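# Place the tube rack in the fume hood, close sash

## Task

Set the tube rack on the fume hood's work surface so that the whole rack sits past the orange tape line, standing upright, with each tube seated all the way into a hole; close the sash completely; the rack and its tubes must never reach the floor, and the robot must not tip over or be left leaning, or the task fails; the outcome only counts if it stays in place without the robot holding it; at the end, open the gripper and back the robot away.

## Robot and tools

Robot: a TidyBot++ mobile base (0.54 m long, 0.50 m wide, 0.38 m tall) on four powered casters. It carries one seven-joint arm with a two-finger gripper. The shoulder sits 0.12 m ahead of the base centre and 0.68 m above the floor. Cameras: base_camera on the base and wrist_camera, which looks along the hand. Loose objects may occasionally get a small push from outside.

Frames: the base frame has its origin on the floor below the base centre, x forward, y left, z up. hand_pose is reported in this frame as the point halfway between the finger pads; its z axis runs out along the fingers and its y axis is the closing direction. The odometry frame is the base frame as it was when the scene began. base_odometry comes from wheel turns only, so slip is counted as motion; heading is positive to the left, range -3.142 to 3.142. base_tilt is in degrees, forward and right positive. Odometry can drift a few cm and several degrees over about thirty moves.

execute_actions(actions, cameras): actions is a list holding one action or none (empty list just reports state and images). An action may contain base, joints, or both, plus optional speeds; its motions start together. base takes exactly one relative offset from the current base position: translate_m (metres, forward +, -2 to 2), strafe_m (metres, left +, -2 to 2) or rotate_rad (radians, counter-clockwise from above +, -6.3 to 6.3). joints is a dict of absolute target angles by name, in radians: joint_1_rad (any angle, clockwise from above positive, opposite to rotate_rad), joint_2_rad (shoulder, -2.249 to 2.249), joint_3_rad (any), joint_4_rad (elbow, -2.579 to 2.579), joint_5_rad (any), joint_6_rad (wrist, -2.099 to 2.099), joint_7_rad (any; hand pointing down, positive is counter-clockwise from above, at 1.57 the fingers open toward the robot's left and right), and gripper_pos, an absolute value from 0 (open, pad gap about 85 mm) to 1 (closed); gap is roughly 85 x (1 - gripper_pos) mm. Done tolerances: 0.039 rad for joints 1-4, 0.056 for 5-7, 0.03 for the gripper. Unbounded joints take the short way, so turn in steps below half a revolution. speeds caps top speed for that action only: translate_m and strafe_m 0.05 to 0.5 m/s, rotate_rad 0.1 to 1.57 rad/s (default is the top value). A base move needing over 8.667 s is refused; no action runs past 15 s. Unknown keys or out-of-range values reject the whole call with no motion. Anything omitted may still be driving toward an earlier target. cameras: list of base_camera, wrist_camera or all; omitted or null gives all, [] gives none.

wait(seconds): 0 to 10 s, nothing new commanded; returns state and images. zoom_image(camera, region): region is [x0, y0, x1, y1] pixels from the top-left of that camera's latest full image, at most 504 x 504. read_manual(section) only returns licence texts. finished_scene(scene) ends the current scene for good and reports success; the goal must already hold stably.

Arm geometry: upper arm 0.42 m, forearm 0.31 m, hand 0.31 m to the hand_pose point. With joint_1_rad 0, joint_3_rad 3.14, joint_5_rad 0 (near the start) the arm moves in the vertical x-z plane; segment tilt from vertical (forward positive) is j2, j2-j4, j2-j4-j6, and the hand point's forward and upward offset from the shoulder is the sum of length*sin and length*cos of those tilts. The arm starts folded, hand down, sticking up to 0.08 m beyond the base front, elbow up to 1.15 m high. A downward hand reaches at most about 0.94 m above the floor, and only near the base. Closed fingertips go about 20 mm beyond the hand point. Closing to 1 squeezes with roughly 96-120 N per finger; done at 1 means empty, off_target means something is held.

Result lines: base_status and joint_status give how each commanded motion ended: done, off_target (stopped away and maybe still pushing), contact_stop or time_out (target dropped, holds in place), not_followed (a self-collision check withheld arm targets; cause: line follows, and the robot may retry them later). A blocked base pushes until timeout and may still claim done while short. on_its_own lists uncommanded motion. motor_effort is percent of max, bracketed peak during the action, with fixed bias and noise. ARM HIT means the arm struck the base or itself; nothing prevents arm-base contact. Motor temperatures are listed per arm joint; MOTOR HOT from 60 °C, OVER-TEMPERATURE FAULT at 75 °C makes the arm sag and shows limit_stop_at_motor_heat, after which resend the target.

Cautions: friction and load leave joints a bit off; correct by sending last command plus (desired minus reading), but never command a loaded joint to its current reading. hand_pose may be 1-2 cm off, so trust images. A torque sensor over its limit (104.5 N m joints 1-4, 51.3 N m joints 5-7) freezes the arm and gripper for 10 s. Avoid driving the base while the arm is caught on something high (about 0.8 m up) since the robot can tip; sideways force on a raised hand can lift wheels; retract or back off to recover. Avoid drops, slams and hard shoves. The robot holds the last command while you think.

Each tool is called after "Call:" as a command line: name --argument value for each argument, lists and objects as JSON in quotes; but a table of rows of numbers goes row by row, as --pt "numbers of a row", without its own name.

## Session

Call:
execute_actions --actions '[{"joints":{"joint_4_rad":-1.9,"joint_6_rad":-0.2}}]' --cameras '["wrist_camera"]'

Call:
execute_actions --actions '[{"base":{"rotate_rad":2.1}}]' --cameras '["wrist_camera"]'

Call:
execute_actions --actions '[{"base":{"rotate_rad":2.1}}]' --cameras '["wrist_camera"]'

Scene clock: 1.87 s.
Motor temperatures (°C, as the motors report them): [35 33 30 35 38 44 37]
base_odometry: x=+0.000 y=+0.000 heading=+0.000 (m, m, rad; odometry frame)
base_tilt: forward=+1.0 right=-0.6 (deg)
base_status: not commanded
joint_positions: joint_1_rad=-0.020 joint_2_rad=-0.318 joint_3_rad=+3.099 joint_4_rad=-1.913 joint_5_rad=-0.027 joint_6_rad=-0.232 joint_7_rad=+1.608 gripper_pos=+0.000
joint_status: all done
motor_effort: joint_1_rad=+2(1) joint_2_rad=-12(11) joint_3_rad=+0(0) joint_4_rad=+23(24) joint_5_rad=+2(1) joint_6_rad=+8(9) joint_7_rad=-1(1) (%)
hand_pose: x=+0.6013 y=+0.0369 z=+0.9946 quat_wxyz=(-0.012, +0.791, +0.035, +0.611) (m; base frame)
pictures: wrist_camera
Images, in order (width x height): wrist_camera 644x476.

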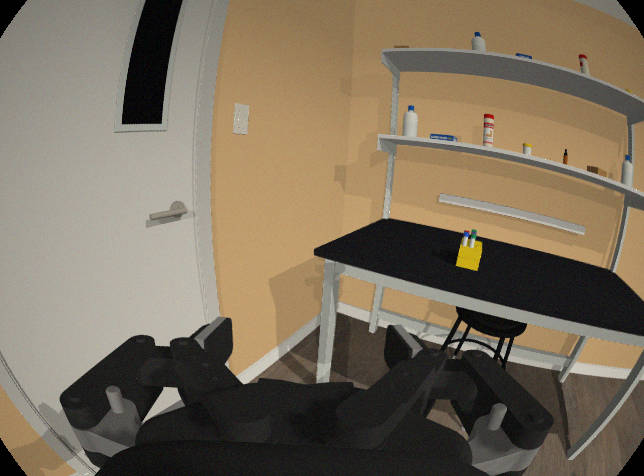

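Scene clock: 4.53 s.
Motor temperatures (°C, as the motors report them): [35 33 30 35 38 44 37]
base_odometry: x=+0.000 y=+0.000 heading=+2.100 (m, m, rad; odometry frame)
base_tilt: forward=+1.0 right=-0.5 (deg)
base_status: done
joint_positions: joint_1_rad=-0.020 joint_2_rad=-0.318 joint_3_rad=+3.098 joint_4_rad=-1.913 joint_5_rad=-0.027 joint_6_rad=-0.232 joint_7_rad=+1.608 gripper_pos=+0.000
joint_status: not commanded
motor_effort: joint_1_rad=+2(0) joint_2_rad=-12(12) joint_3_rad=+0(2) joint_4_rad=+22(23) joint_5_rad=+2(1) joint_6_rad=+8(9) joint_7_rad=-1(1) (%)
hand_pose: x=+0.6013 y=+0.0372 z=+0.9947 quat_wxyz=(-0.012, +0.791, +0.035, +0.611) (m; base frame)
pictures: wrist_camera
Images, in order (width x height): wrist_camera 644x476.

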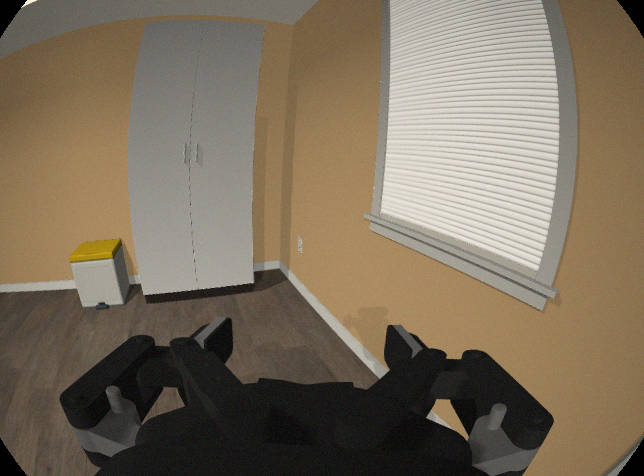

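Scene clock: 7.20 s.
Motor temperatures (°C, as the motors report them): [35 33 30 35 38 44 37]
base_odometry: x=+0.000 y=+0.000 heading=-2.084 (m, m, rad; odometry frame)
base_tilt: forward=+1.0 right=-0.6 (deg)
base_status: done
joint_positions: joint_1_rad=-0.020 joint_2_rad=-0.318 joint_3_rad=+3.099 joint_4_rad=-1.913 joint_5_rad=-0.027 joint_6_rad=-0.232 joint_7_rad=+1.608 gripper_pos=+0.000
joint_status: not commanded
motor_effort: joint_1_rad=+2(0) joint_2_rad=-12(14) joint_3_rad=+0(2) joint_4_rad=+23(24) joint_5_rad=+1(1) joint_6_rad=+9(9) joint_7_rad=-1(1) (%)
hand_pose: x=+0.6013 y=+0.0370 z=+0.9947 quat_wxyz=(-0.012, +0.791, +0.035, +0.611) (m; base frame)
pictures: wrist_camera
Images, in order (width x height): wrist_camera 644x476.

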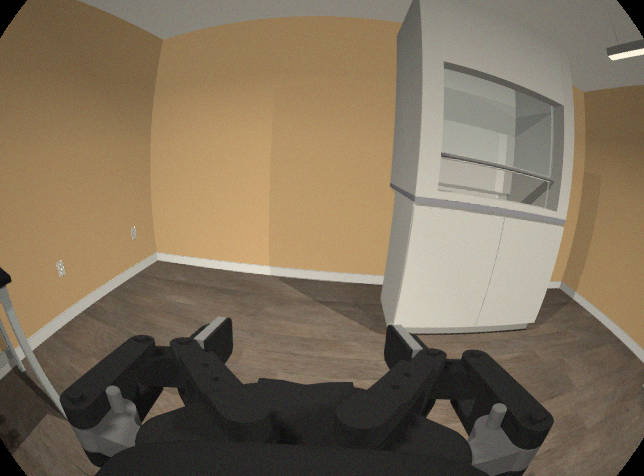

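Call:
execute_actions --actions '[{"base":{"strafe_m":-1.1},"joints":{"joint_1_rad":-0.03,"joint_3_rad":3.19,"joint_2_rad":-0.35,"joint_6_rad":0.0,"gripper_pos":1}}]' --cameras '[]'

Call:
execute_actions --actions '[{"base":{"translate_m":0.9}}]'

Scene clock: 14.37 s.
Motor temperatures (°C, as the motors report them): [35 33 30 35 38 44 37]
base_odometry: x=-0.959 y=+0.538 heading=-2.083 (m, m, rad; odometry frame)
base_tilt: forward=+1.0 right=-0.5 (deg)
base_status: done
joint_positions: joint_1_rad=-0.023 joint_2_rad=-0.339 joint_3_rad=+3.184 joint_4_rad=-1.910 joint_5_rad=-0.027 joint_6_rad=-0.028 joint_7_rad=+1.608 gripper_pos=+0.999
joint_status: all done
motor_effort: joint_1_rad=+1(3) joint_2_rad=-10(12) joint_3_rad=+0(3) joint_4_rad=+24(24) joint_5_rad=+2(1) joint_6_rad=+9(10) joint_7_rad=-1(1) (%)
hand_pose: x=+0.6049 y=-0.0124 z=+1.0697 quat_wxyz=(+0.004, +0.717, -0.007, +0.697) (m; base frame)
pictures: none
No camera images: the call's "cameras" was empty. Leave "cameras" out to get every camera's image.

Scene clock: 17.53 s.
Motor temperatures (°C, as the motors report them): [35 33 30 35 38 44 37]
base_odometry: x=-1.401 y=-0.246 heading=-2.083 (m, m, rad; odometry frame)
base_tilt: forward=+1.0 right=-0.6 (deg)
base_status: done
joint_positions: joint_1_rad=-0.023 joint_2_rad=-0.346 joint_3_rad=+3.184 joint_4_rad=-1.910 joint_5_rad=-0.027 joint_6_rad=-0.028 joint_7_rad=+1.608 gripper_pos=+0.999
joint_status: not commanded
motor_effort: joint_1_rad=+1(2) joint_2_rad=-10(15) joint_3_rad=+0(0) joint_4_rad=+24(24) joint_5_rad=+1(2) joint_6_rad=+9(9) joint_7_rad=-1(1) (%)
hand_pose: x=+0.6023 y=-0.0125 z=+1.0730 quat_wxyz=(+0.004, +0.715, -0.007, +0.699) (m; base frame)
pictures: base_camera, wrist_camera
Images, in order (width x height): base_camera 644x364, wrist_camera 644x476.

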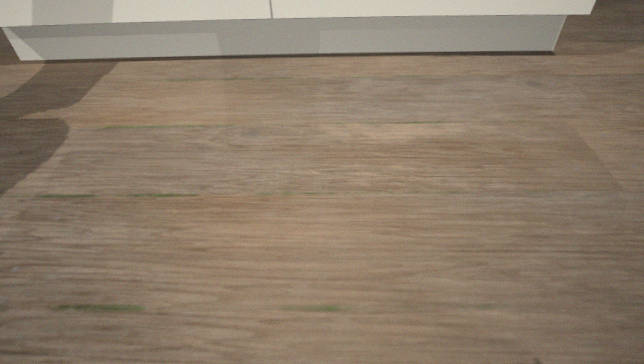

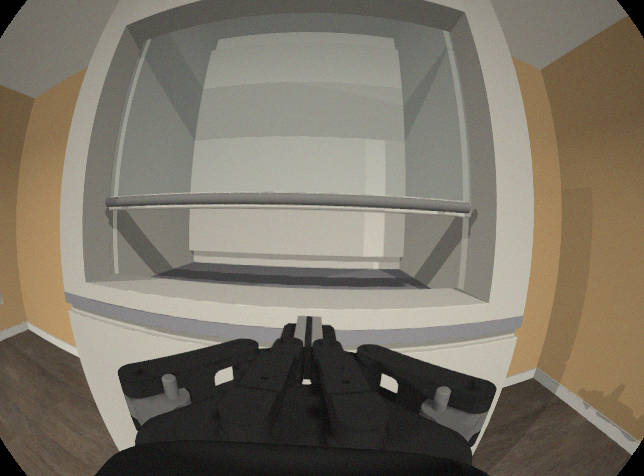

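Call:
execute_actions --actions '[{"base":{"translate_m":0.4},"speeds":{"translate_m":0.25}}]'

Call:
execute_actions --actions '[{"joints":{"joint_2_rad":-0.25,"joint_4_rad":-1.4,"joint_6_rad":-0.42}}]' --cameras '[]'

Call:
execute_actions --actions '[{"joints":{"joint_2_rad":-0.05,"joint_4_rad":-0.65,"joint_6_rad":-0.9}}]' --cameras '["wrist_camera"]'

Call:
execute_actions --actions '[{"base":{"translate_m":-1.3},"joints":{"joint_6_rad":-1.1}}]' --cameras '["wrist_camera"]'

Call:
execute_actions --actions '[{"base":{"rotate_rad":1.6},"joints":{"joint_2_rad":-0.35,"joint_4_rad":-2.0,"joint_6_rad":-0.3,"gripper_pos":0}}]' --cameras '[]'

Call:
execute_actions --actions '[{"base":{"translate_m":1.4}}]'

Scene clock: 26.03 s.
Motor temperatures (°C, as the motors report them): [35 33 30 35 38 44 37]
base_odometry: x=-1.597 y=-0.595 heading=-2.084 (m, m, rad; odometry frame)
base_tilt: forward=+0.9 right=-0.6 (deg)
base_status: done
joint_positions: joint_1_rad=-0.023 joint_2_rad=-0.348 joint_3_rad=+3.184 joint_4_rad=-1.910 joint_5_rad=-0.027 joint_6_rad=-0.028 joint_7_rad=+1.608 gripper_pos=+0.999
joint_status: not commanded
motor_effort: joint_1_rad=+2(0) joint_2_rad=-11(15) joint_3_rad=+0(0) joint_4_rad=+24(24) joint_5_rad=+2(1) joint_6_rad=+9(9) joint_7_rad=-1(1) (%)
hand_pose: x=+0.6016 y=-0.0125 z=+1.0739 quat_wxyz=(+0.004, +0.714, -0.007, +0.700) (m; base frame)
pictures: base_camera, wrist_camera
Images, in order (width x height): base_camera 644x364, wrist_camera 644x476.

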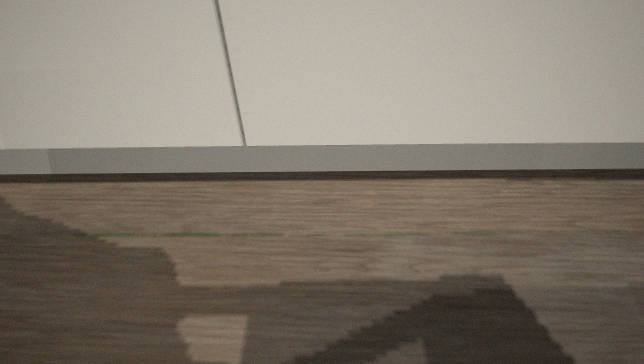

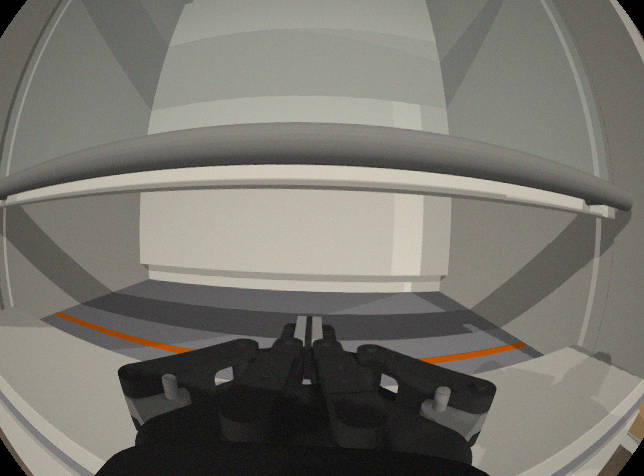

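Scene clock: 27.73 s.
Motor temperatures (°C, as the motors report them): [35 33 30 35 38 44 37]
base_odometry: x=-1.597 y=-0.595 heading=-2.084 (m, m, rad; odometry frame)
base_tilt: forward=+0.9 right=-0.5 (deg)
base_status: not commanded
joint_positions: joint_1_rad=-0.023 joint_2_rad=-0.238 joint_3_rad=+3.184 joint_4_rad=-1.476 joint_5_rad=-0.027 joint_6_rad=-0.444 joint_7_rad=+1.608 gripper_pos=+0.999
joint_status: joint_4_rad off_target (ended at -1.476, target -1.400); the others done
motor_effort: joint_1_rad=+0(0) joint_2_rad=-20(20) joint_3_rad=-2(2) joint_4_rad=+33(33) joint_5_rad=+1(0) joint_6_rad=+18(20) joint_7_rad=-1(1) (%)
hand_pose: x=+0.6267 y=-0.0095 z=+1.1587 quat_wxyz=(+0.003, +0.745, -0.002, +0.667) (m; base frame)
pictures: none
No camera images: the call's "cameras" was empty. Leave "cameras" out to get every camera's image.

Scene clock: 29.90 s.
Motor temperatures (°C, as the motors report them): [35 33 30 35 38 44 37]
base_odometry: x=-1.597 y=-0.595 heading=-2.084 (m, m, rad; odometry frame)
base_tilt: forward=+1.0 right=-0.6 (deg)
base_status: not commanded
joint_positions: joint_1_rad=-0.025 joint_2_rad=-0.054 joint_3_rad=+3.193 joint_4_rad=-0.659 joint_5_rad=-0.027 joint_6_rad=-0.879 joint_7_rad=+1.608 gripper_pos=+0.999
joint_status: all done
motor_effort: joint_1_rad=+1(3) joint_2_rad=-15(27) joint_3_rad=+0(3) joint_4_rad=+16(41) joint_5_rad=+1(2) joint_6_rad=+9(32) joint_7_rad=-1(0) (%)
hand_pose: x=+0.5856 y=-0.0063 z=+1.3878 quat_wxyz=(+0.009, +0.675, +0.005, +0.737) (m; base frame)
pictures: wrist_camera
Images, in order (width x height): wrist_camera 644x476.

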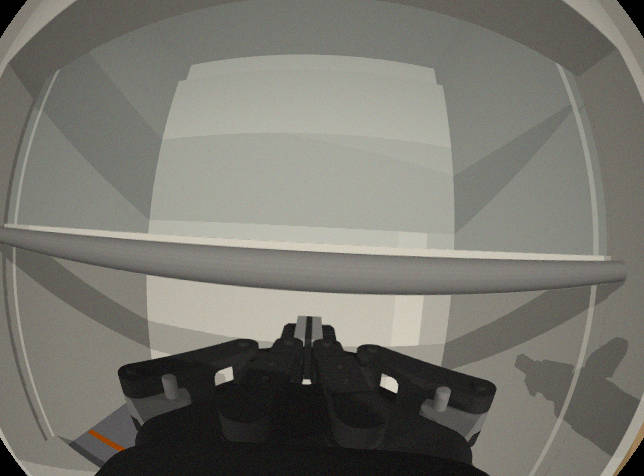

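Scene clock: 33.97 s.
Motor temperatures (°C, as the motors report them): [35 33 30 35 38 44 37]
base_odometry: x=-0.960 y=+0.539 heading=-2.083 (m, m, rad; odometry frame)
base_tilt: forward=+0.9 right=-0.6 (deg)
base_status: done
joint_positions: joint_1_rad=-0.026 joint_2_rad=-0.054 joint_3_rad=+3.192 joint_4_rad=-0.659 joint_5_rad=-0.027 joint_6_rad=-1.083 joint_7_rad=+1.608 gripper_pos=+0.999
joint_status: all done
motor_effort: joint_1_rad=+1(4) joint_2_rad=-15(19) joint_3_rad=+0(3) joint_4_rad=+16(18) joint_5_rad=+1(3) joint_6_rad=+9(9) joint_7_rad=-1(1) (%)
hand_pose: x=+0.5847 y=-0.0046 z=+1.3245 quat_wxyz=(+0.007, +0.747, +0.007, +0.665) (m; base frame)
pictures: wrist_camera
Images, in order (width x height): wrist_camera 644x476.

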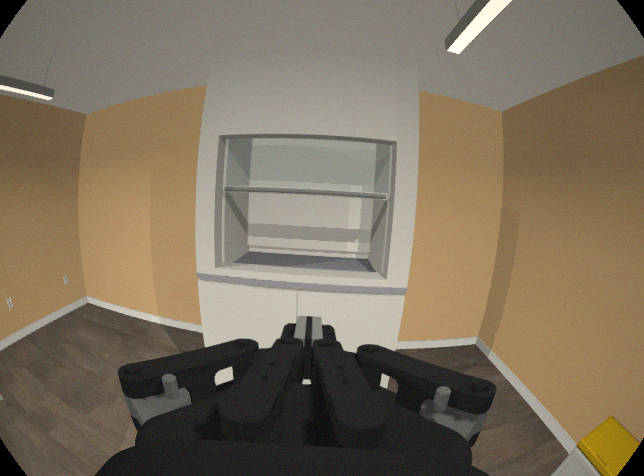

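Scene clock: 36.57 s.
Motor temperatures (°C, as the motors report them): [35 33 30 35 38 44 37]
base_odometry: x=-0.960 y=+0.539 heading=-0.484 (m, m, rad; odometry frame)
base_tilt: forward=+0.9 right=-0.6 (deg)
base_status: done
joint_positions: joint_1_rad=-0.030 joint_2_rad=-0.333 joint_3_rad=+3.186 joint_4_rad=-1.986 joint_5_rad=-0.027 joint_6_rad=-0.338 joint_7_rad=+1.608 gripper_pos=+0.000
joint_status: all done
motor_effort: joint_1_rad=+1(0) joint_2_rad=-10(21) joint_3_rad=-1(3) joint_4_rad=+24(23) joint_5_rad=+1(0) joint_6_rad=+8(9) joint_7_rad=-1(1) (%)
hand_pose: x=+0.5796 y=-0.0051 z=+0.9268 quat_wxyz=(-0.003, +0.839, -0.002, +0.544) (m; base frame)
pictures: none
No camera images: the call's "cameras" was empty. Leave "cameras" out to get every camera's image.

Scene clock: 40.73 s.
Motor temperatures (°C, as the motors report them): [35 33 30 35 38 44 37]
base_odometry: x=+0.280 y=-0.111 heading=-0.483 (m, m, rad; odometry frame)
base_tilt: forward=+0.9 right=-0.5 (deg)
base_status: done
joint_positions: joint_1_rad=-0.030 joint_2_rad=-0.345 joint_3_rad=+3.186 joint_4_rad=-1.986 joint_5_rad=-0.027 joint_6_rad=-0.334 joint_7_rad=+1.608 gripper_pos=+0.000
joint_status: not commanded
motor_effort: joint_1_rad=+1(1) joint_2_rad=-11(14) joint_3_rad=+0(0) joint_4_rad=+23(23) joint_5_rad=+2(1) joint_6_rad=+8(8) joint_7_rad=-1(1) (%)
hand_pose: x=+0.5770 y=-0.0053 z=+0.9332 quat_wxyz=(-0.003, +0.835, -0.002, +0.551) (m; base frame)
pictures: base_camera, wrist_camera
Images, in order (width x height): base_camera 644x364, wrist_camera 644x476.

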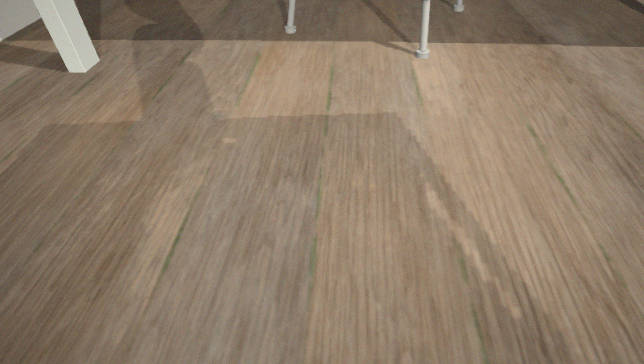

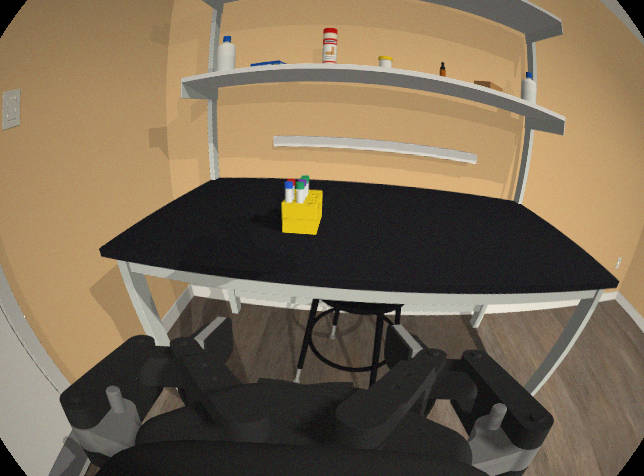

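Call:
execute_actions --actions '[{"base":{"strafe_m":0.19},"joints":{"joint_2_rad":0.243,"joint_4_rad":-2.2,"joint_6_rad":0.9}}]' --cameras '[]'

Call:
execute_actions --actions '[{"base":{"rotate_rad":-0.15}}]' --cameras '["wrist_camera"]'

Call:
execute_actions --actions '[{"base":{"translate_m":0.2},"speeds":{"translate_m":0.15}}]' --cameras '["wrist_camera"]'

Scene clock: 47.70 s.
Motor temperatures (°C, as the motors report them): [35 33 30 35 38 44 37]
base_odometry: x=+0.369 y=+0.057 heading=-0.483 (m, m, rad; odometry frame)
base_tilt: forward=+1.0 right=-0.5 (deg)
base_status: done
joint_positions: joint_1_rad=-0.030 joint_2_rad=+0.237 joint_3_rad=+3.186 joint_4_rad=-2.181 joint_5_rad=-0.027 joint_6_rad=+0.865 joint_7_rad=+1.608 gripper_pos=+0.000
joint_status: all done
motor_effort: joint_1_rad=+1(3) joint_2_rad=-27(30) joint_3_rad=+0(2) joint_4_rad=+18(23) joint_5_rad=+1(2) joint_6_rad=+9(9) joint_7_rad=-1(1) (%)
hand_pose: x=+0.7374 y=-0.0111 z=+0.8606 quat_wxyz=(+0.023, +0.701, -0.001, +0.713) (m; base frame)
pictures: none
No camera images: the call's "cameras" was empty. Leave "cameras" out to get every camera's image.

Scene clock: 48.80 s.
Motor temperatures (°C, as the motors report them): [35 33 30 35 38 44 37]
base_odometry: x=+0.369 y=+0.058 heading=-0.634 (m, m, rad; odometry frame)
base_tilt: forward=+0.9 right=-0.6 (deg)
base_status: done
joint_positions: joint_1_rad=-0.026 joint_2_rad=+0.237 joint_3_rad=+3.193 joint_4_rad=-2.182 joint_5_rad=-0.027 joint_6_rad=+0.865 joint_7_rad=+1.608 gripper_pos=+0.000
joint_status: not commanded
motor_effort: joint_1_rad=+2(2) joint_2_rad=-28(32) joint_3_rad=+0(3) joint_4_rad=+17(18) joint_5_rad=+2(2) joint_6_rad=+9(9) joint_7_rad=+0(1) (%)
hand_pose: x=+0.7373 y=-0.0179 z=+0.8605 quat_wxyz=(+0.027, +0.701, -0.004, +0.713) (m; base frame)
pictures: wrist_camera
Images, in order (width x height): wrist_camera 644x476.

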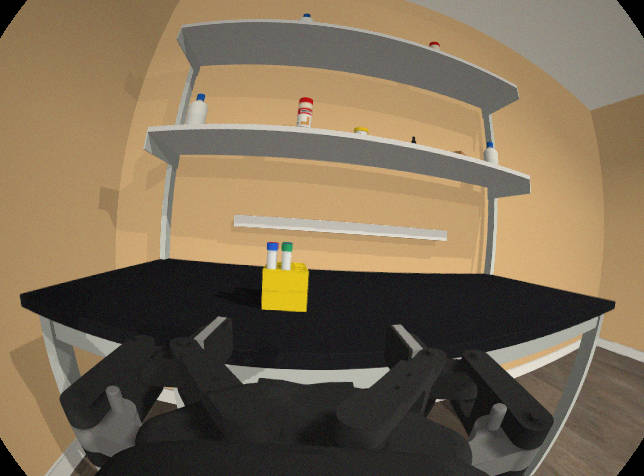

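Scene clock: 50.80 s.
Motor temperatures (°C, as the motors report them): [35 34 30 35 38 44 37]
base_odometry: x=+0.530 y=-0.061 heading=-0.635 (m, m, rad; odometry frame)
base_tilt: forward=+1.0 right=-0.5 (deg)
base_status: done
joint_positions: joint_1_rad=-0.026 joint_2_rad=+0.239 joint_3_rad=+3.193 joint_4_rad=-2.185 joint_5_rad=-0.027 joint_6_rad=+0.866 joint_7_rad=+1.608 gripper_pos=+0.000
joint_status: not commanded
motor_effort: joint_1_rad=+1(3) joint_2_rad=-28(31) joint_3_rad=+0(1) joint_4_rad=+18(19) joint_5_rad=+2(1) joint_6_rad=+9(9) joint_7_rad=-1(1) (%)
hand_pose: x=+0.7368 y=-0.0179 z=+0.8579 quat_wxyz=(+0.027, +0.702, -0.004, +0.711) (m; base frame)
pictures: wrist_camera
Images, in order (width x height): wrist_camera 644x476.

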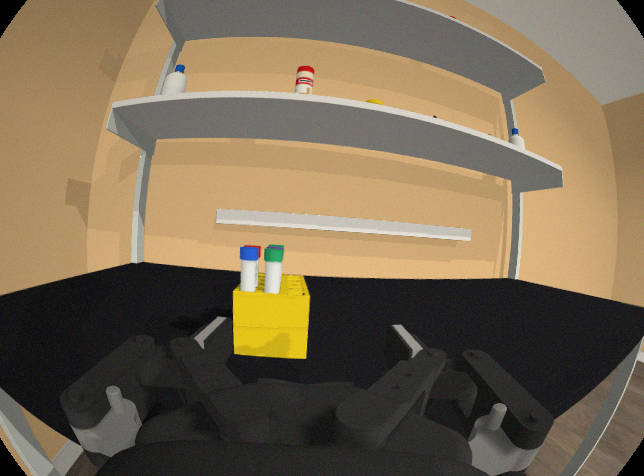

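Call:
execute_actions --actions '[{"base":{"strafe_m":0.04},"joints":{"joint_2_rad":0.34,"joint_6_rad":1.0}}]' --cameras '[]'

Call:
execute_actions --actions '[{"base":{"translate_m":0.09},"speeds":{"translate_m":0.1}}]' --cameras '["wrist_camera"]'

Scene clock: 55.20 s.
Motor temperatures (°C, as the motors report them): [35 34 30 35 38 44 37]
base_odometry: x=+0.554 y=-0.029 heading=-0.635 (m, m, rad; odometry frame)
base_tilt: forward=+1.0 right=-0.6 (deg)
base_status: done
joint_positions: joint_1_rad=-0.031 joint_2_rad=+0.336 joint_3_rad=+3.191 joint_4_rad=-2.185 joint_5_rad=-0.027 joint_6_rad=+0.962 joint_7_rad=+1.608 gripper_pos=+0.000
joint_status: all done
motor_effort: joint_1_rad=+1(2) joint_2_rad=-30(33) joint_3_rad=+0(3) joint_4_rad=+17(18) joint_5_rad=+1(3) joint_6_rad=+9(9) joint_7_rad=-1(1) (%)
hand_pose: x=+0.7520 y=-0.0131 z=+0.8273 quat_wxyz=(+0.027, +0.703, +0.000, +0.711) (m; base frame)
pictures: none
No camera images: the call's "cameras" was empty. Leave "cameras" out to get every camera's image.

Scene clock: 56.67 s.
Motor temperatures (°C, as the motors report them): [35 34 30 35 38 44 37]
base_odometry: x=+0.627 y=-0.082 heading=-0.635 (m, m, rad; odometry frame)
base_tilt: forward=+1.0 right=-0.5 (deg)
base_status: done
joint_positions: joint_1_rad=-0.031 joint_2_rad=+0.336 joint_3_rad=+3.191 joint_4_rad=-2.187 joint_5_rad=-0.027 joint_6_rad=+0.964 joint_7_rad=+1.608 gripper_pos=+0.000
joint_status: not commanded
motor_effort: joint_1_rad=+1(0) joint_2_rad=-30(33) joint_3_rad=+0(0) joint_4_rad=+16(17) joint_5_rad=+1(2) joint_6_rad=+9(9) joint_7_rad=-1(1) (%)
hand_pose: x=+0.7517 y=-0.0131 z=+0.8268 quat_wxyz=(+0.027, +0.703, +0.000, +0.711) (m; base frame)
pictures: wrist_camera
Images, in order (width x height): wrist_camera 644x476.

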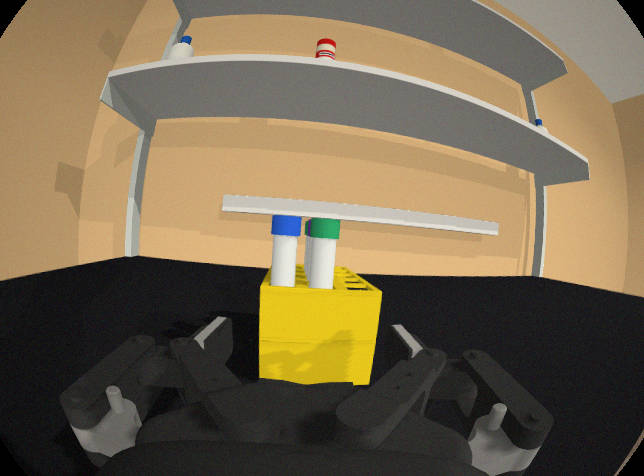

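Call:
execute_actions --actions '[{"base":{"rotate_rad":0.06},"speeds":{"rotate_rad":0.2},"joints":{"joint_7_rad":1.54}}]' --cameras '[]'

Call:
execute_actions --actions '[{"base":{"strafe_m":-0.054},"speeds":{"strafe_m":0.06}}]' --cameras '["wrist_camera"]'

Scene clock: 61.90 s.
Motor temperatures (°C, as the motors report them): [35 34 30 35 38 44 37]
base_odometry: x=+0.627 y=-0.082 heading=-0.575 (m, m, rad; odometry frame)
base_tilt: forward=+0.9 right=-0.6 (deg)
base_status: done
joint_positions: joint_1_rad=-0.032 joint_2_rad=+0.336 joint_3_rad=+3.190 joint_4_rad=-2.187 joint_5_rad=-0.027 joint_6_rad=+0.964 joint_7_rad=+1.557 gripper_pos=+0.000
joint_status: all done
motor_effort: joint_1_rad=+1(2) joint_2_rad=-29(31) joint_3_rad=+0(3) joint_4_rad=+16(16) joint_5_rad=+2(3) joint_6_rad=+8(9) joint_7_rad=-1(0) (%)
hand_pose: x=+0.7517 y=-0.0115 z=+0.8268 quat_wxyz=(+0.008, +0.702, -0.017, +0.712) (m; base frame)
pictures: none
No camera images: the call's "cameras" was empty. Leave "cameras" out to get every camera's image.

Scene clock: 63.30 s.
Motor temperatures (°C, as the motors report them): [35 34 30 35 38 44 37]
base_odometry: x=+0.598 y=-0.128 heading=-0.574 (m, m, rad; odometry frame)
base_tilt: forward=+0.9 right=-0.6 (deg)
base_status: done
joint_positions: joint_1_rad=-0.032 joint_2_rad=+0.336 joint_3_rad=+3.190 joint_4_rad=-2.187 joint_5_rad=-0.027 joint_6_rad=+0.964 joint_7_rad=+1.557 gripper_pos=+0.000
joint_status: not commanded
motor_effort: joint_1_rad=+2(1) joint_2_rad=-31(33) joint_3_rad=-1(2) joint_4_rad=+16(15) joint_5_rad=+2(2) joint_6_rad=+9(9) joint_7_rad=-1(1) (%)
hand_pose: x=+0.7517 y=-0.0118 z=+0.8269 quat_wxyz=(+0.008, +0.702, -0.017, +0.712) (m; base frame)
pictures: wrist_camera
Images, in order (width x height): wrist_camera 644x476.

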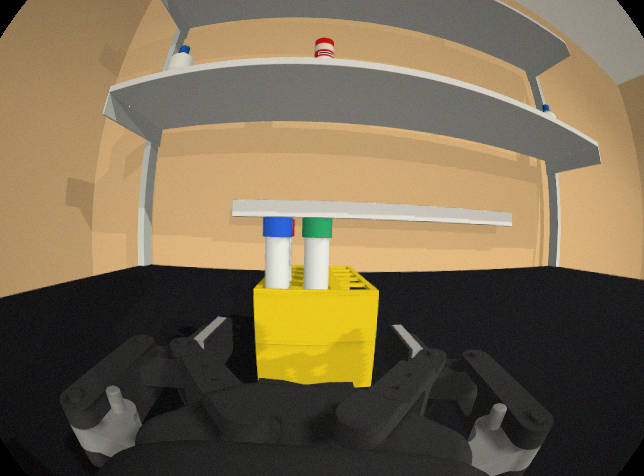

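Call:
execute_actions --actions '[{"base":{"strafe_m":-0.004},"speeds":{"strafe_m":0.06}}]' --cameras '[]'

Call:
execute_actions --actions '[{"base":{"translate_m":0.04},"speeds":{"translate_m":0.05}}]' --cameras '["wrist_camera"]'

Call:
execute_actions --actions '[{"base":{"translate_m":0.04},"speeds":{"translate_m":0.05}}]' --cameras '["wrist_camera"]'

Call:
execute_actions --actions '[{"joints":{"gripper_pos":1}}]' --cameras '[]'

Scene clock: 68.17 s.
Motor temperatures (°C, as the motors report them): [35 34 30 35 38 44 37]
base_odometry: x=+0.596 y=-0.131 heading=-0.574 (m, m, rad; odometry frame)
base_tilt: forward=+1.0 right=-0.6 (deg)
base_status: done
joint_positions: joint_1_rad=-0.032 joint_2_rad=+0.336 joint_3_rad=+3.190 joint_4_rad=-2.187 joint_5_rad=-0.027 joint_6_rad=+0.964 joint_7_rad=+1.557 gripper_pos=+0.000
joint_status: not commanded
motor_effort: joint_1_rad=+1(2) joint_2_rad=-30(32) joint_3_rad=+0(2) joint_4_rad=+17(16) joint_5_rad=+2(2) joint_6_rad=+9(9) joint_7_rad=-1(1) (%)
hand_pose: x=+0.7517 y=-0.0119 z=+0.8269 quat_wxyz=(+0.008, +0.702, -0.017, +0.712) (m; base frame)
pictures: none
No camera images: the call's "cameras" was empty. Leave "cameras" out to get every camera's image.

Scene clock: 69.43 s.
Motor temperatures (°C, as the motors report them): [35 34 30 35 38 44 37]
base_odometry: x=+0.629 y=-0.153 heading=-0.574 (m, m, rad; odometry frame)
base_tilt: forward=+1.0 right=-0.6 (deg)
base_status: done
joint_positions: joint_1_rad=-0.032 joint_2_rad=+0.336 joint_3_rad=+3.190 joint_4_rad=-2.187 joint_5_rad=-0.027 joint_6_rad=+0.965 joint_7_rad=+1.557 gripper_pos=+0.000
joint_status: not commanded
motor_effort: joint_1_rad=+1(2) joint_2_rad=-31(33) joint_3_rad=+0(1) joint_4_rad=+15(17) joint_5_rad=+2(1) joint_6_rad=+9(9) joint_7_rad=-1(1) (%)
hand_pose: x=+0.7515 y=-0.0119 z=+0.8269 quat_wxyz=(+0.008, +0.702, -0.017, +0.712) (m; base frame)
pictures: wrist_camera
Images, in order (width x height): wrist_camera 644x476.

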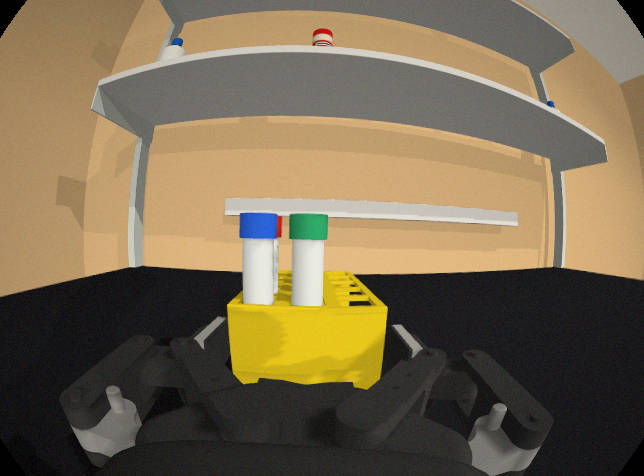

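Scene clock: 70.70 s.
Motor temperatures (°C, as the motors report them): [35 34 30 35 38 45 37]
base_odometry: x=+0.663 y=-0.175 heading=-0.575 (m, m, rad; odometry frame)
base_tilt: forward=+1.0 right=-0.6 (deg)
base_status: done
joint_positions: joint_1_rad=-0.032 joint_2_rad=+0.336 joint_3_rad=+3.190 joint_4_rad=-2.188 joint_5_rad=-0.027 joint_6_rad=+0.965 joint_7_rad=+1.557 gripper_pos=+0.000
joint_status: not commanded
motor_effort: joint_1_rad=+1(3) joint_2_rad=-30(33) joint_3_rad=+0(1) joint_4_rad=+16(17) joint_5_rad=+1(1) joint_6_rad=+9(9) joint_7_rad=-1(1) (%)
hand_pose: x=+0.7515 y=-0.0119 z=+0.8267 quat_wxyz=(+0.008, +0.702, -0.017, +0.712) (m; base frame)
pictures: wrist_camera
Images, in order (width x height): wrist_camera 644x476.

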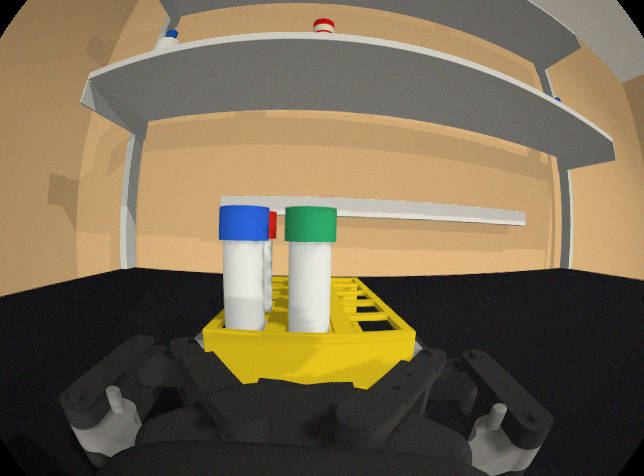

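Scene clock: 71.80 s.
Motor temperatures (°C, as the motors report them): [35 34 30 35 38 45 37]
base_odometry: x=+0.663 y=-0.175 heading=-0.575 (m, m, rad; odometry frame)
base_tilt: forward=+1.0 right=-0.6 (deg)
base_status: not commanded
joint_positions: joint_1_rad=-0.032 joint_2_rad=+0.336 joint_3_rad=+3.190 joint_4_rad=-2.188 joint_5_rad=-0.027 joint_6_rad=+0.965 joint_7_rad=+1.557 gripper_pos=+0.092
joint_status: gripper_pos off_target (ended at +0.092, target +1.000)
motor_effort: joint_1_rad=+1(1) joint_2_rad=-30(30) joint_3_rad=+0(0) joint_4_rad=+15(16) joint_5_rad=+2(1) joint_6_rad=+8(9) joint_7_rad=-1(1) (%)
hand_pose: x=+0.7515 y=-0.0119 z=+0.8267 quat_wxyz=(+0.008, +0.702, -0.017, +0.712) (m; base frame)
pictures: none
No camera images: the call's "cameras" was empty. Leave "cameras" out to get every camera's image.

Call:
execute_actions --actions '[{"joints":{"joint_4_rad":-1.9,"joint_6_rad":0.68}}]' --cameras '[]'

Call:
execute_actions --actions '[{"base":{"translate_m":-0.5},"speeds":{"translate_m":0.25},"joints":{"joint_2_rad":0.0,"joint_6_rad":0.33}}]' --cameras '[]'

Call:
execute_actions --actions '[{"base":{"rotate_rad":-1.5},"speeds":{"rotate_rad":0.5},"joints":{"joint_4_rad":-1.55,"joint_6_rad":-0.02}}]' --cameras '[]'

Call:
execute_actions --actions '[{"base":{"strafe_m":-1.21},"speeds":{"strafe_m":0.3}}]' --cameras '[]'

Call:
execute_actions --actions '[{"base":{"translate_m":1.1},"speeds":{"translate_m":0.3}}]'

Scene clock: 79.07 s.
Motor temperatures (°C, as the motors report them): [35 34 30 35 38 45 37]
base_odometry: x=+0.663 y=-0.175 heading=-0.575 (m, m, rad; odometry frame)
base_tilt: forward=+1.0 right=-0.6 (deg)
base_status: not commanded
joint_positions: joint_1_rad=-0.032 joint_2_rad=+0.339 joint_3_rad=+3.190 joint_4_rad=-1.922 joint_5_rad=-0.027 joint_6_rad=+0.709 joint_7_rad=+1.557 gripper_pos=+0.092
joint_status: all done
motor_effort: joint_1_rad=+1(1) joint_2_rad=-35(36) joint_3_rad=+0(0) joint_4_rad=+20(21) joint_5_rad=+2(1) joint_6_rad=+10(10) joint_7_rad=-1(1) (%)
hand_pose: x=+0.8129 y=-0.0103 z=+0.8845 quat_wxyz=(+0.004, +0.700, -0.017, +0.714) (m; base frame)
pictures: none
No camera images: the call's "cameras" was empty. Leave "cameras" out to get every camera's image.

Scene clock: 81.97 s.
Motor temperatures (°C, as the motors report them): [35 34 30 35 38 45 37]
base_odometry: x=+0.243 y=+0.096 heading=-0.574 (m, m, rad; odometry frame)
base_tilt: forward=+0.9 right=-0.6 (deg)
base_status: done
joint_positions: joint_1_rad=-0.032 joint_2_rad=+0.004 joint_3_rad=+3.190 joint_4_rad=-1.915 joint_5_rad=-0.027 joint_6_rad=+0.358 joint_7_rad=+1.557 gripper_pos=+0.092
joint_status: all done
motor_effort: joint_1_rad=+2(5) joint_2_rad=-25(40) joint_3_rad=+0(1) joint_4_rad=+24(24) joint_5_rad=+1(2) joint_6_rad=+10(11) joint_7_rad=-1(1) (%)
hand_pose: x=+0.7278 y=-0.0117 z=+0.9982 quat_wxyz=(-0.005, +0.703, -0.023, +0.710) (m; base frame)
pictures: none
No camera images: the call's "cameras" was empty. Leave "cameras" out to get every camera's image.

Scene clock: 85.67 s.
Motor temperatures (°C, as the motors report them): [35 34 30 35 38 44 37]
base_odometry: x=+0.243 y=+0.097 heading=-2.074 (m, m, rad; odometry frame)
base_tilt: forward=+0.9 right=-0.5 (deg)
base_status: done
joint_positions: joint_1_rad=-0.028 joint_2_rad=+0.004 joint_3_rad=+3.192 joint_4_rad=-1.572 joint_5_rad=-0.027 joint_6_rad=+0.009 joint_7_rad=+1.557 gripper_pos=+0.092
joint_status: all done
motor_effort: joint_1_rad=+1(5) joint_2_rad=-26(28) joint_3_rad=+0(3) joint_4_rad=+25(26) joint_5_rad=+1(1) joint_6_rad=+10(10) joint_7_rad=-1(1) (%)
hand_pose: x=+0.7468 y=-0.0127 z=+1.1022 quat_wxyz=(-0.006, +0.705, -0.022, +0.709) (m; base frame)
pictures: none
No camera images: the call's "cameras" was empty. Leave "cameras" out to get every camera's image.

Scene clock: 90.67 s.
Motor temperatures (°C, as the motors report them): [35 34 30 35 38 44 37]
base_odometry: x=-0.817 y=+0.681 heading=-2.075 (m, m, rad; odometry frame)
base_tilt: forward=+0.9 right=-0.6 (deg)
base_status: done
joint_positions: joint_1_rad=-0.029 joint_2_rad=+0.004 joint_3_rad=+3.191 joint_4_rad=-1.572 joint_5_rad=-0.027 joint_6_rad=+0.009 joint_7_rad=+1.557 gripper_pos=+0.092
joint_status: not commanded
motor_effort: joint_1_rad=+0(3) joint_2_rad=-26(28) joint_3_rad=-1(2) joint_4_rad=+25(25) joint_5_rad=+1(1) joint_6_rad=+10(10) joint_7_rad=-1(1) (%)
hand_pose: x=+0.7468 y=-0.0116 z=+1.1022 quat_wxyz=(-0.007, +0.705, -0.022, +0.708) (m; base frame)
pictures: none
No camera images: the call's "cameras" was empty. Leave "cameras" out to get every camera's image.

Scene clock: 95.30 s.
Motor temperatures (°C, as the motors report them): [35 34 30 35 38 44 37]
base_odometry: x=-1.348 y=-0.282 heading=-2.075 (m, m, rad; odometry frame)
base_tilt: forward=+1.0 right=-0.6 (deg)
base_status: done
joint_positions: joint_1_rad=-0.029 joint_2_rad=+0.009 joint_3_rad=+3.191 joint_4_rad=-1.571 joint_5_rad=-0.027 joint_6_rad=+0.007 joint_7_rad=+1.557 gripper_pos=+0.092
joint_status: not commanded
motor_effort: joint_1_rad=+1(0) joint_2_rad=-27(30) joint_3_rad=+0(2) joint_4_rad=+25(27) joint_5_rad=+1(1) joint_6_rad=+10(10) joint_7_rad=-1(1) (%)
hand_pose: x=+0.7489 y=-0.0115 z=+1.0987 quat_wxyz=(-0.007, +0.708, -0.022, +0.706) (m; base frame)
pictures: base_camera, wrist_camera
Images, in order (width x height): base_camera 644x364, wrist_camera 644x476.

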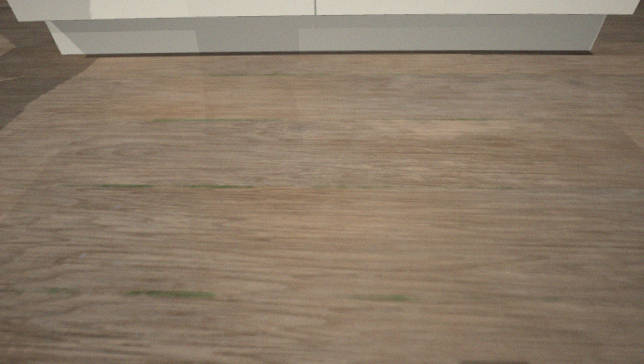

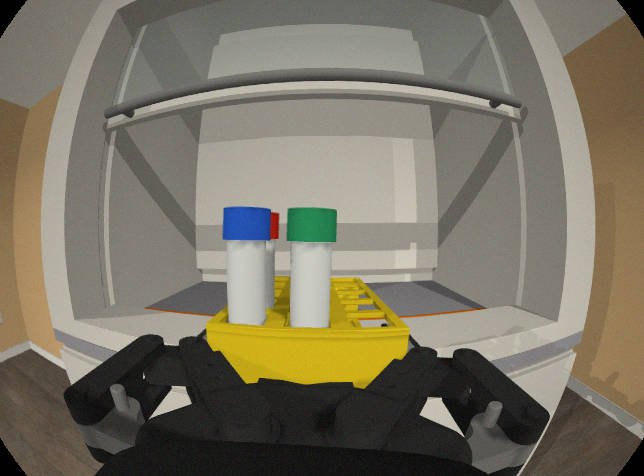

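Call:
execute_actions --actions '[{"base":{"translate_m":0.58},"speeds":{"translate_m":0.2}}]' --cameras '[]'

Call:
execute_actions --actions '[{"joints":{"joint_2_rad":0.14,"joint_6_rad":0.17}}]' --cameras '[]'

Call:
execute_actions --actions '[{"joints":{"joint_2_rad":0.2,"joint_6_rad":0.22}}]'

Scene clock: 100.97 s.
Motor temperatures (°C, as the motors report them): [35 34 30 35 38 44 37]
base_odometry: x=-1.629 y=-0.790 heading=-2.075 (m, m, rad; odometry frame)
base_tilt: forward=+1.0 right=-0.6 (deg)
base_status: done
joint_positions: joint_1_rad=-0.029 joint_2_rad=+0.010 joint_3_rad=+3.191 joint_4_rad=-1.571 joint_5_rad=-0.027 joint_6_rad=+0.006 joint_7_rad=+1.557 gripper_pos=+0.092
joint_status: not commanded
motor_effort: joint_1_rad=+1(0) joint_2_rad=-27(29) joint_3_rad=+0(1) joint_4_rad=+24(24) joint_5_rad=+2(1) joint_6_rad=+10(10) joint_7_rad=-1(1) (%)
hand_pose: x=+0.7493 y=-0.0115 z=+1.0981 quat_wxyz=(-0.007, +0.708, -0.022, +0.706) (m; base frame)
pictures: none
No camera images: the call's "cameras" was empty. Leave "cameras" out to get every camera's image.

Scene clock: 102.07 s.
Motor temperatures (°C, as the motors report them): [35 34 30 35 38 44 37]
base_odometry: x=-1.629 y=-0.790 heading=-2.075 (m, m, rad; odometry frame)
base_tilt: forward=+0.9 right=-0.6 (deg)
base_status: not commanded
joint_positions: joint_1_rad=-0.029 joint_2_rad=+0.153 joint_3_rad=+3.191 joint_4_rad=-1.570 joint_5_rad=-0.027 joint_6_rad=+0.125 joint_7_rad=+1.557 gripper_pos=+0.092
joint_status: all done
motor_effort: joint_1_rad=+2(1) joint_2_rad=-33(36) joint_3_rad=+0(0) joint_4_rad=+23(26) joint_5_rad=+2(1) joint_6_rad=+10(10) joint_7_rad=-1(1) (%)
hand_pose: x=+0.8055 y=-0.0107 z=+1.0414 quat_wxyz=(-0.003, +0.716, -0.020, +0.697) (m; base frame)
pictures: none
No camera images: the call's "cameras" was empty. Leave "cameras" out to get every camera's image.

Scene clock: 102.97 s.
Motor temperatures (°C, as the motors report them): [35 34 30 35 38 44 37]
base_odometry: x=-1.629 y=-0.790 heading=-2.075 (m, m, rad; odometry frame)
base_tilt: forward=+1.0 right=-0.6 (deg)
base_status: not commanded
joint_positions: joint_1_rad=-0.029 joint_2_rad=+0.203 joint_3_rad=+3.191 joint_4_rad=-1.570 joint_5_rad=-0.027 joint_6_rad=+0.176 joint_7_rad=+1.557 gripper_pos=+0.092
joint_status: all done
motor_effort: joint_1_rad=+1(1) joint_2_rad=-35(35) joint_3_rad=+0(0) joint_4_rad=+24(25) joint_5_rad=+2(2) joint_6_rad=+10(11) joint_7_rad=-1(1) (%)
hand_pose: x=+0.8233 y=-0.0105 z=+1.0230 quat_wxyz=(-0.002, +0.716, -0.020, +0.698) (m; base frame)
pictures: base_camera, wrist_camera
Images, in order (width x height): base_camera 644x364, wrist_camera 644x476.

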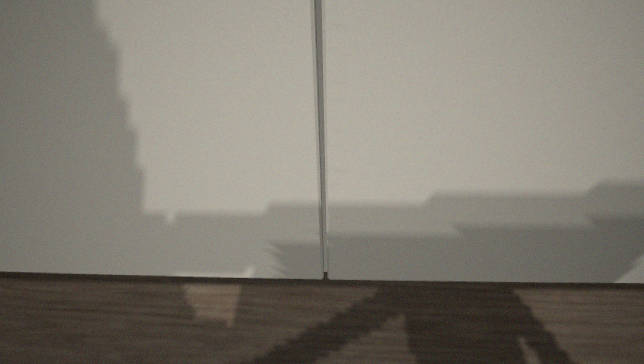

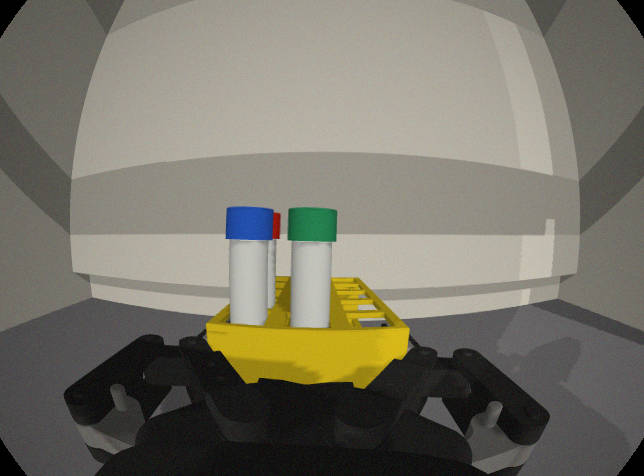

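Call:
execute_actions --actions '[{"joints":{"joint_2_rad":0.25,"joint_6_rad":0.25}}]' --cameras '[]'

Scene clock: 105.27 s.
Motor temperatures (°C, as the motors report them): [35 34 30 35 38 44 37]
base_odometry: x=-1.629 y=-0.790 heading=-2.075 (m, m, rad; odometry frame)
base_tilt: forward=+1.0 right=-0.6 (deg)
base_status: not commanded
joint_positions: joint_1_rad=-0.029 joint_2_rad=+0.250 joint_3_rad=+3.191 joint_4_rad=-1.568 joint_5_rad=-0.027 joint_6_rad=+0.208 joint_7_rad=+1.557 gripper_pos=+0.092
joint_status: all done
motor_effort: joint_1_rad=+2(1) joint_2_rad=-36(38) joint_3_rad=+0(0) joint_4_rad=+24(25) joint_5_rad=+1(1) joint_6_rad=+10(11) joint_7_rad=-1(1) (%)
hand_pose: x=+0.8395 y=-0.0102 z=+1.0002 quat_wxyz=(-0.001, +0.721, -0.019, +0.693) (m; base frame)
pictures: none
No camera images: the call's "cameras" was empty. Leave "cameras" out to get every camera's image.

Call:
execute_actions --actions '[{"joints":{"joint_2_rad":0.29}}]' --cameras '[]'

Scene clock: 107.30 s.
Motor temperatures (°C, as the motors report them): [35 35 30 35 38 44 37]
base_odometry: x=-1.629 y=-0.790 heading=-2.075 (m, m, rad; odometry frame)
base_tilt: forward=+1.0 right=-0.5 (deg)
base_status: not commanded
joint_positions: joint_1_rad=-0.029 joint_2_rad=+0.258 joint_3_rad=+3.191 joint_4_rad=-1.560 joint_5_rad=-0.027 joint_6_rad=+0.208 joint_7_rad=+1.557 gripper_pos=+0.092
joint_status: all done
motor_effort: joint_1_rad=+1(2) joint_2_rad=-32(36) joint_3_rad=-1(0) joint_4_rad=+21(25) joint_5_rad=+1(1) joint_6_rad=+10(10) joint_7_rad=-1(1) (%)
hand_pose: x=+0.8427 y=-0.0101 z=+0.9995 quat_wxyz=(-0.001, +0.720, -0.019, +0.693) (m; base frame)
pictures: none
No camera images: the call's "cameras" was empty. Leave "cameras" out to get every camera's image.

Wrist again; tilt down.

Call:
execute_actions --actions '[{"joints":{"joint_2_rad":0.25,"joint_6_rad":0.1}}]' --cameras '["wrist_camera"]'

Scene clock: 109.60 s.
Motor temperatures (°C, as the motors report them): [35 35 30 35 38 44 37]
base_odometry: x=-1.629 y=-0.790 heading=-2.075 (m, m, rad; odometry frame)
base_tilt: forward=+0.9 right=-0.5 (deg)
base_status: not commanded
joint_positions: joint_1_rad=-0.029 joint_2_rad=+0.248 joint_3_rad=+3.191 joint_4_rad=-1.553 joint_5_rad=-0.027 joint_6_rad=+0.148 joint_7_rad=+1.557 gripper_pos=+0.092
joint_status: all done
motor_effort: joint_1_rad=+0(3) joint_2_rad=-31(35) joint_3_rad=-1(1) joint_4_rad=+21(23) joint_5_rad=+1(1) joint_6_rad=+7(10) joint_7_rad=-1(1) (%)
hand_pose: x=+0.8391 y=-0.0099 z=+0.9923 quat_wxyz=(-0.001, +0.735, -0.019, +0.677) (m; base frame)
pictures: wrist_camera
Images, in order (width x height): wrist_camera 644x476.

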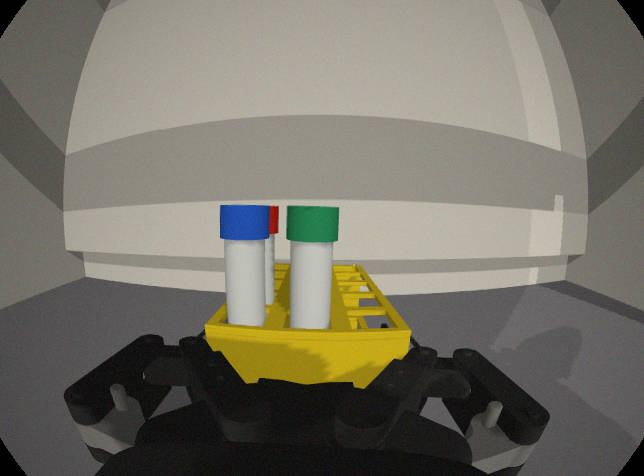

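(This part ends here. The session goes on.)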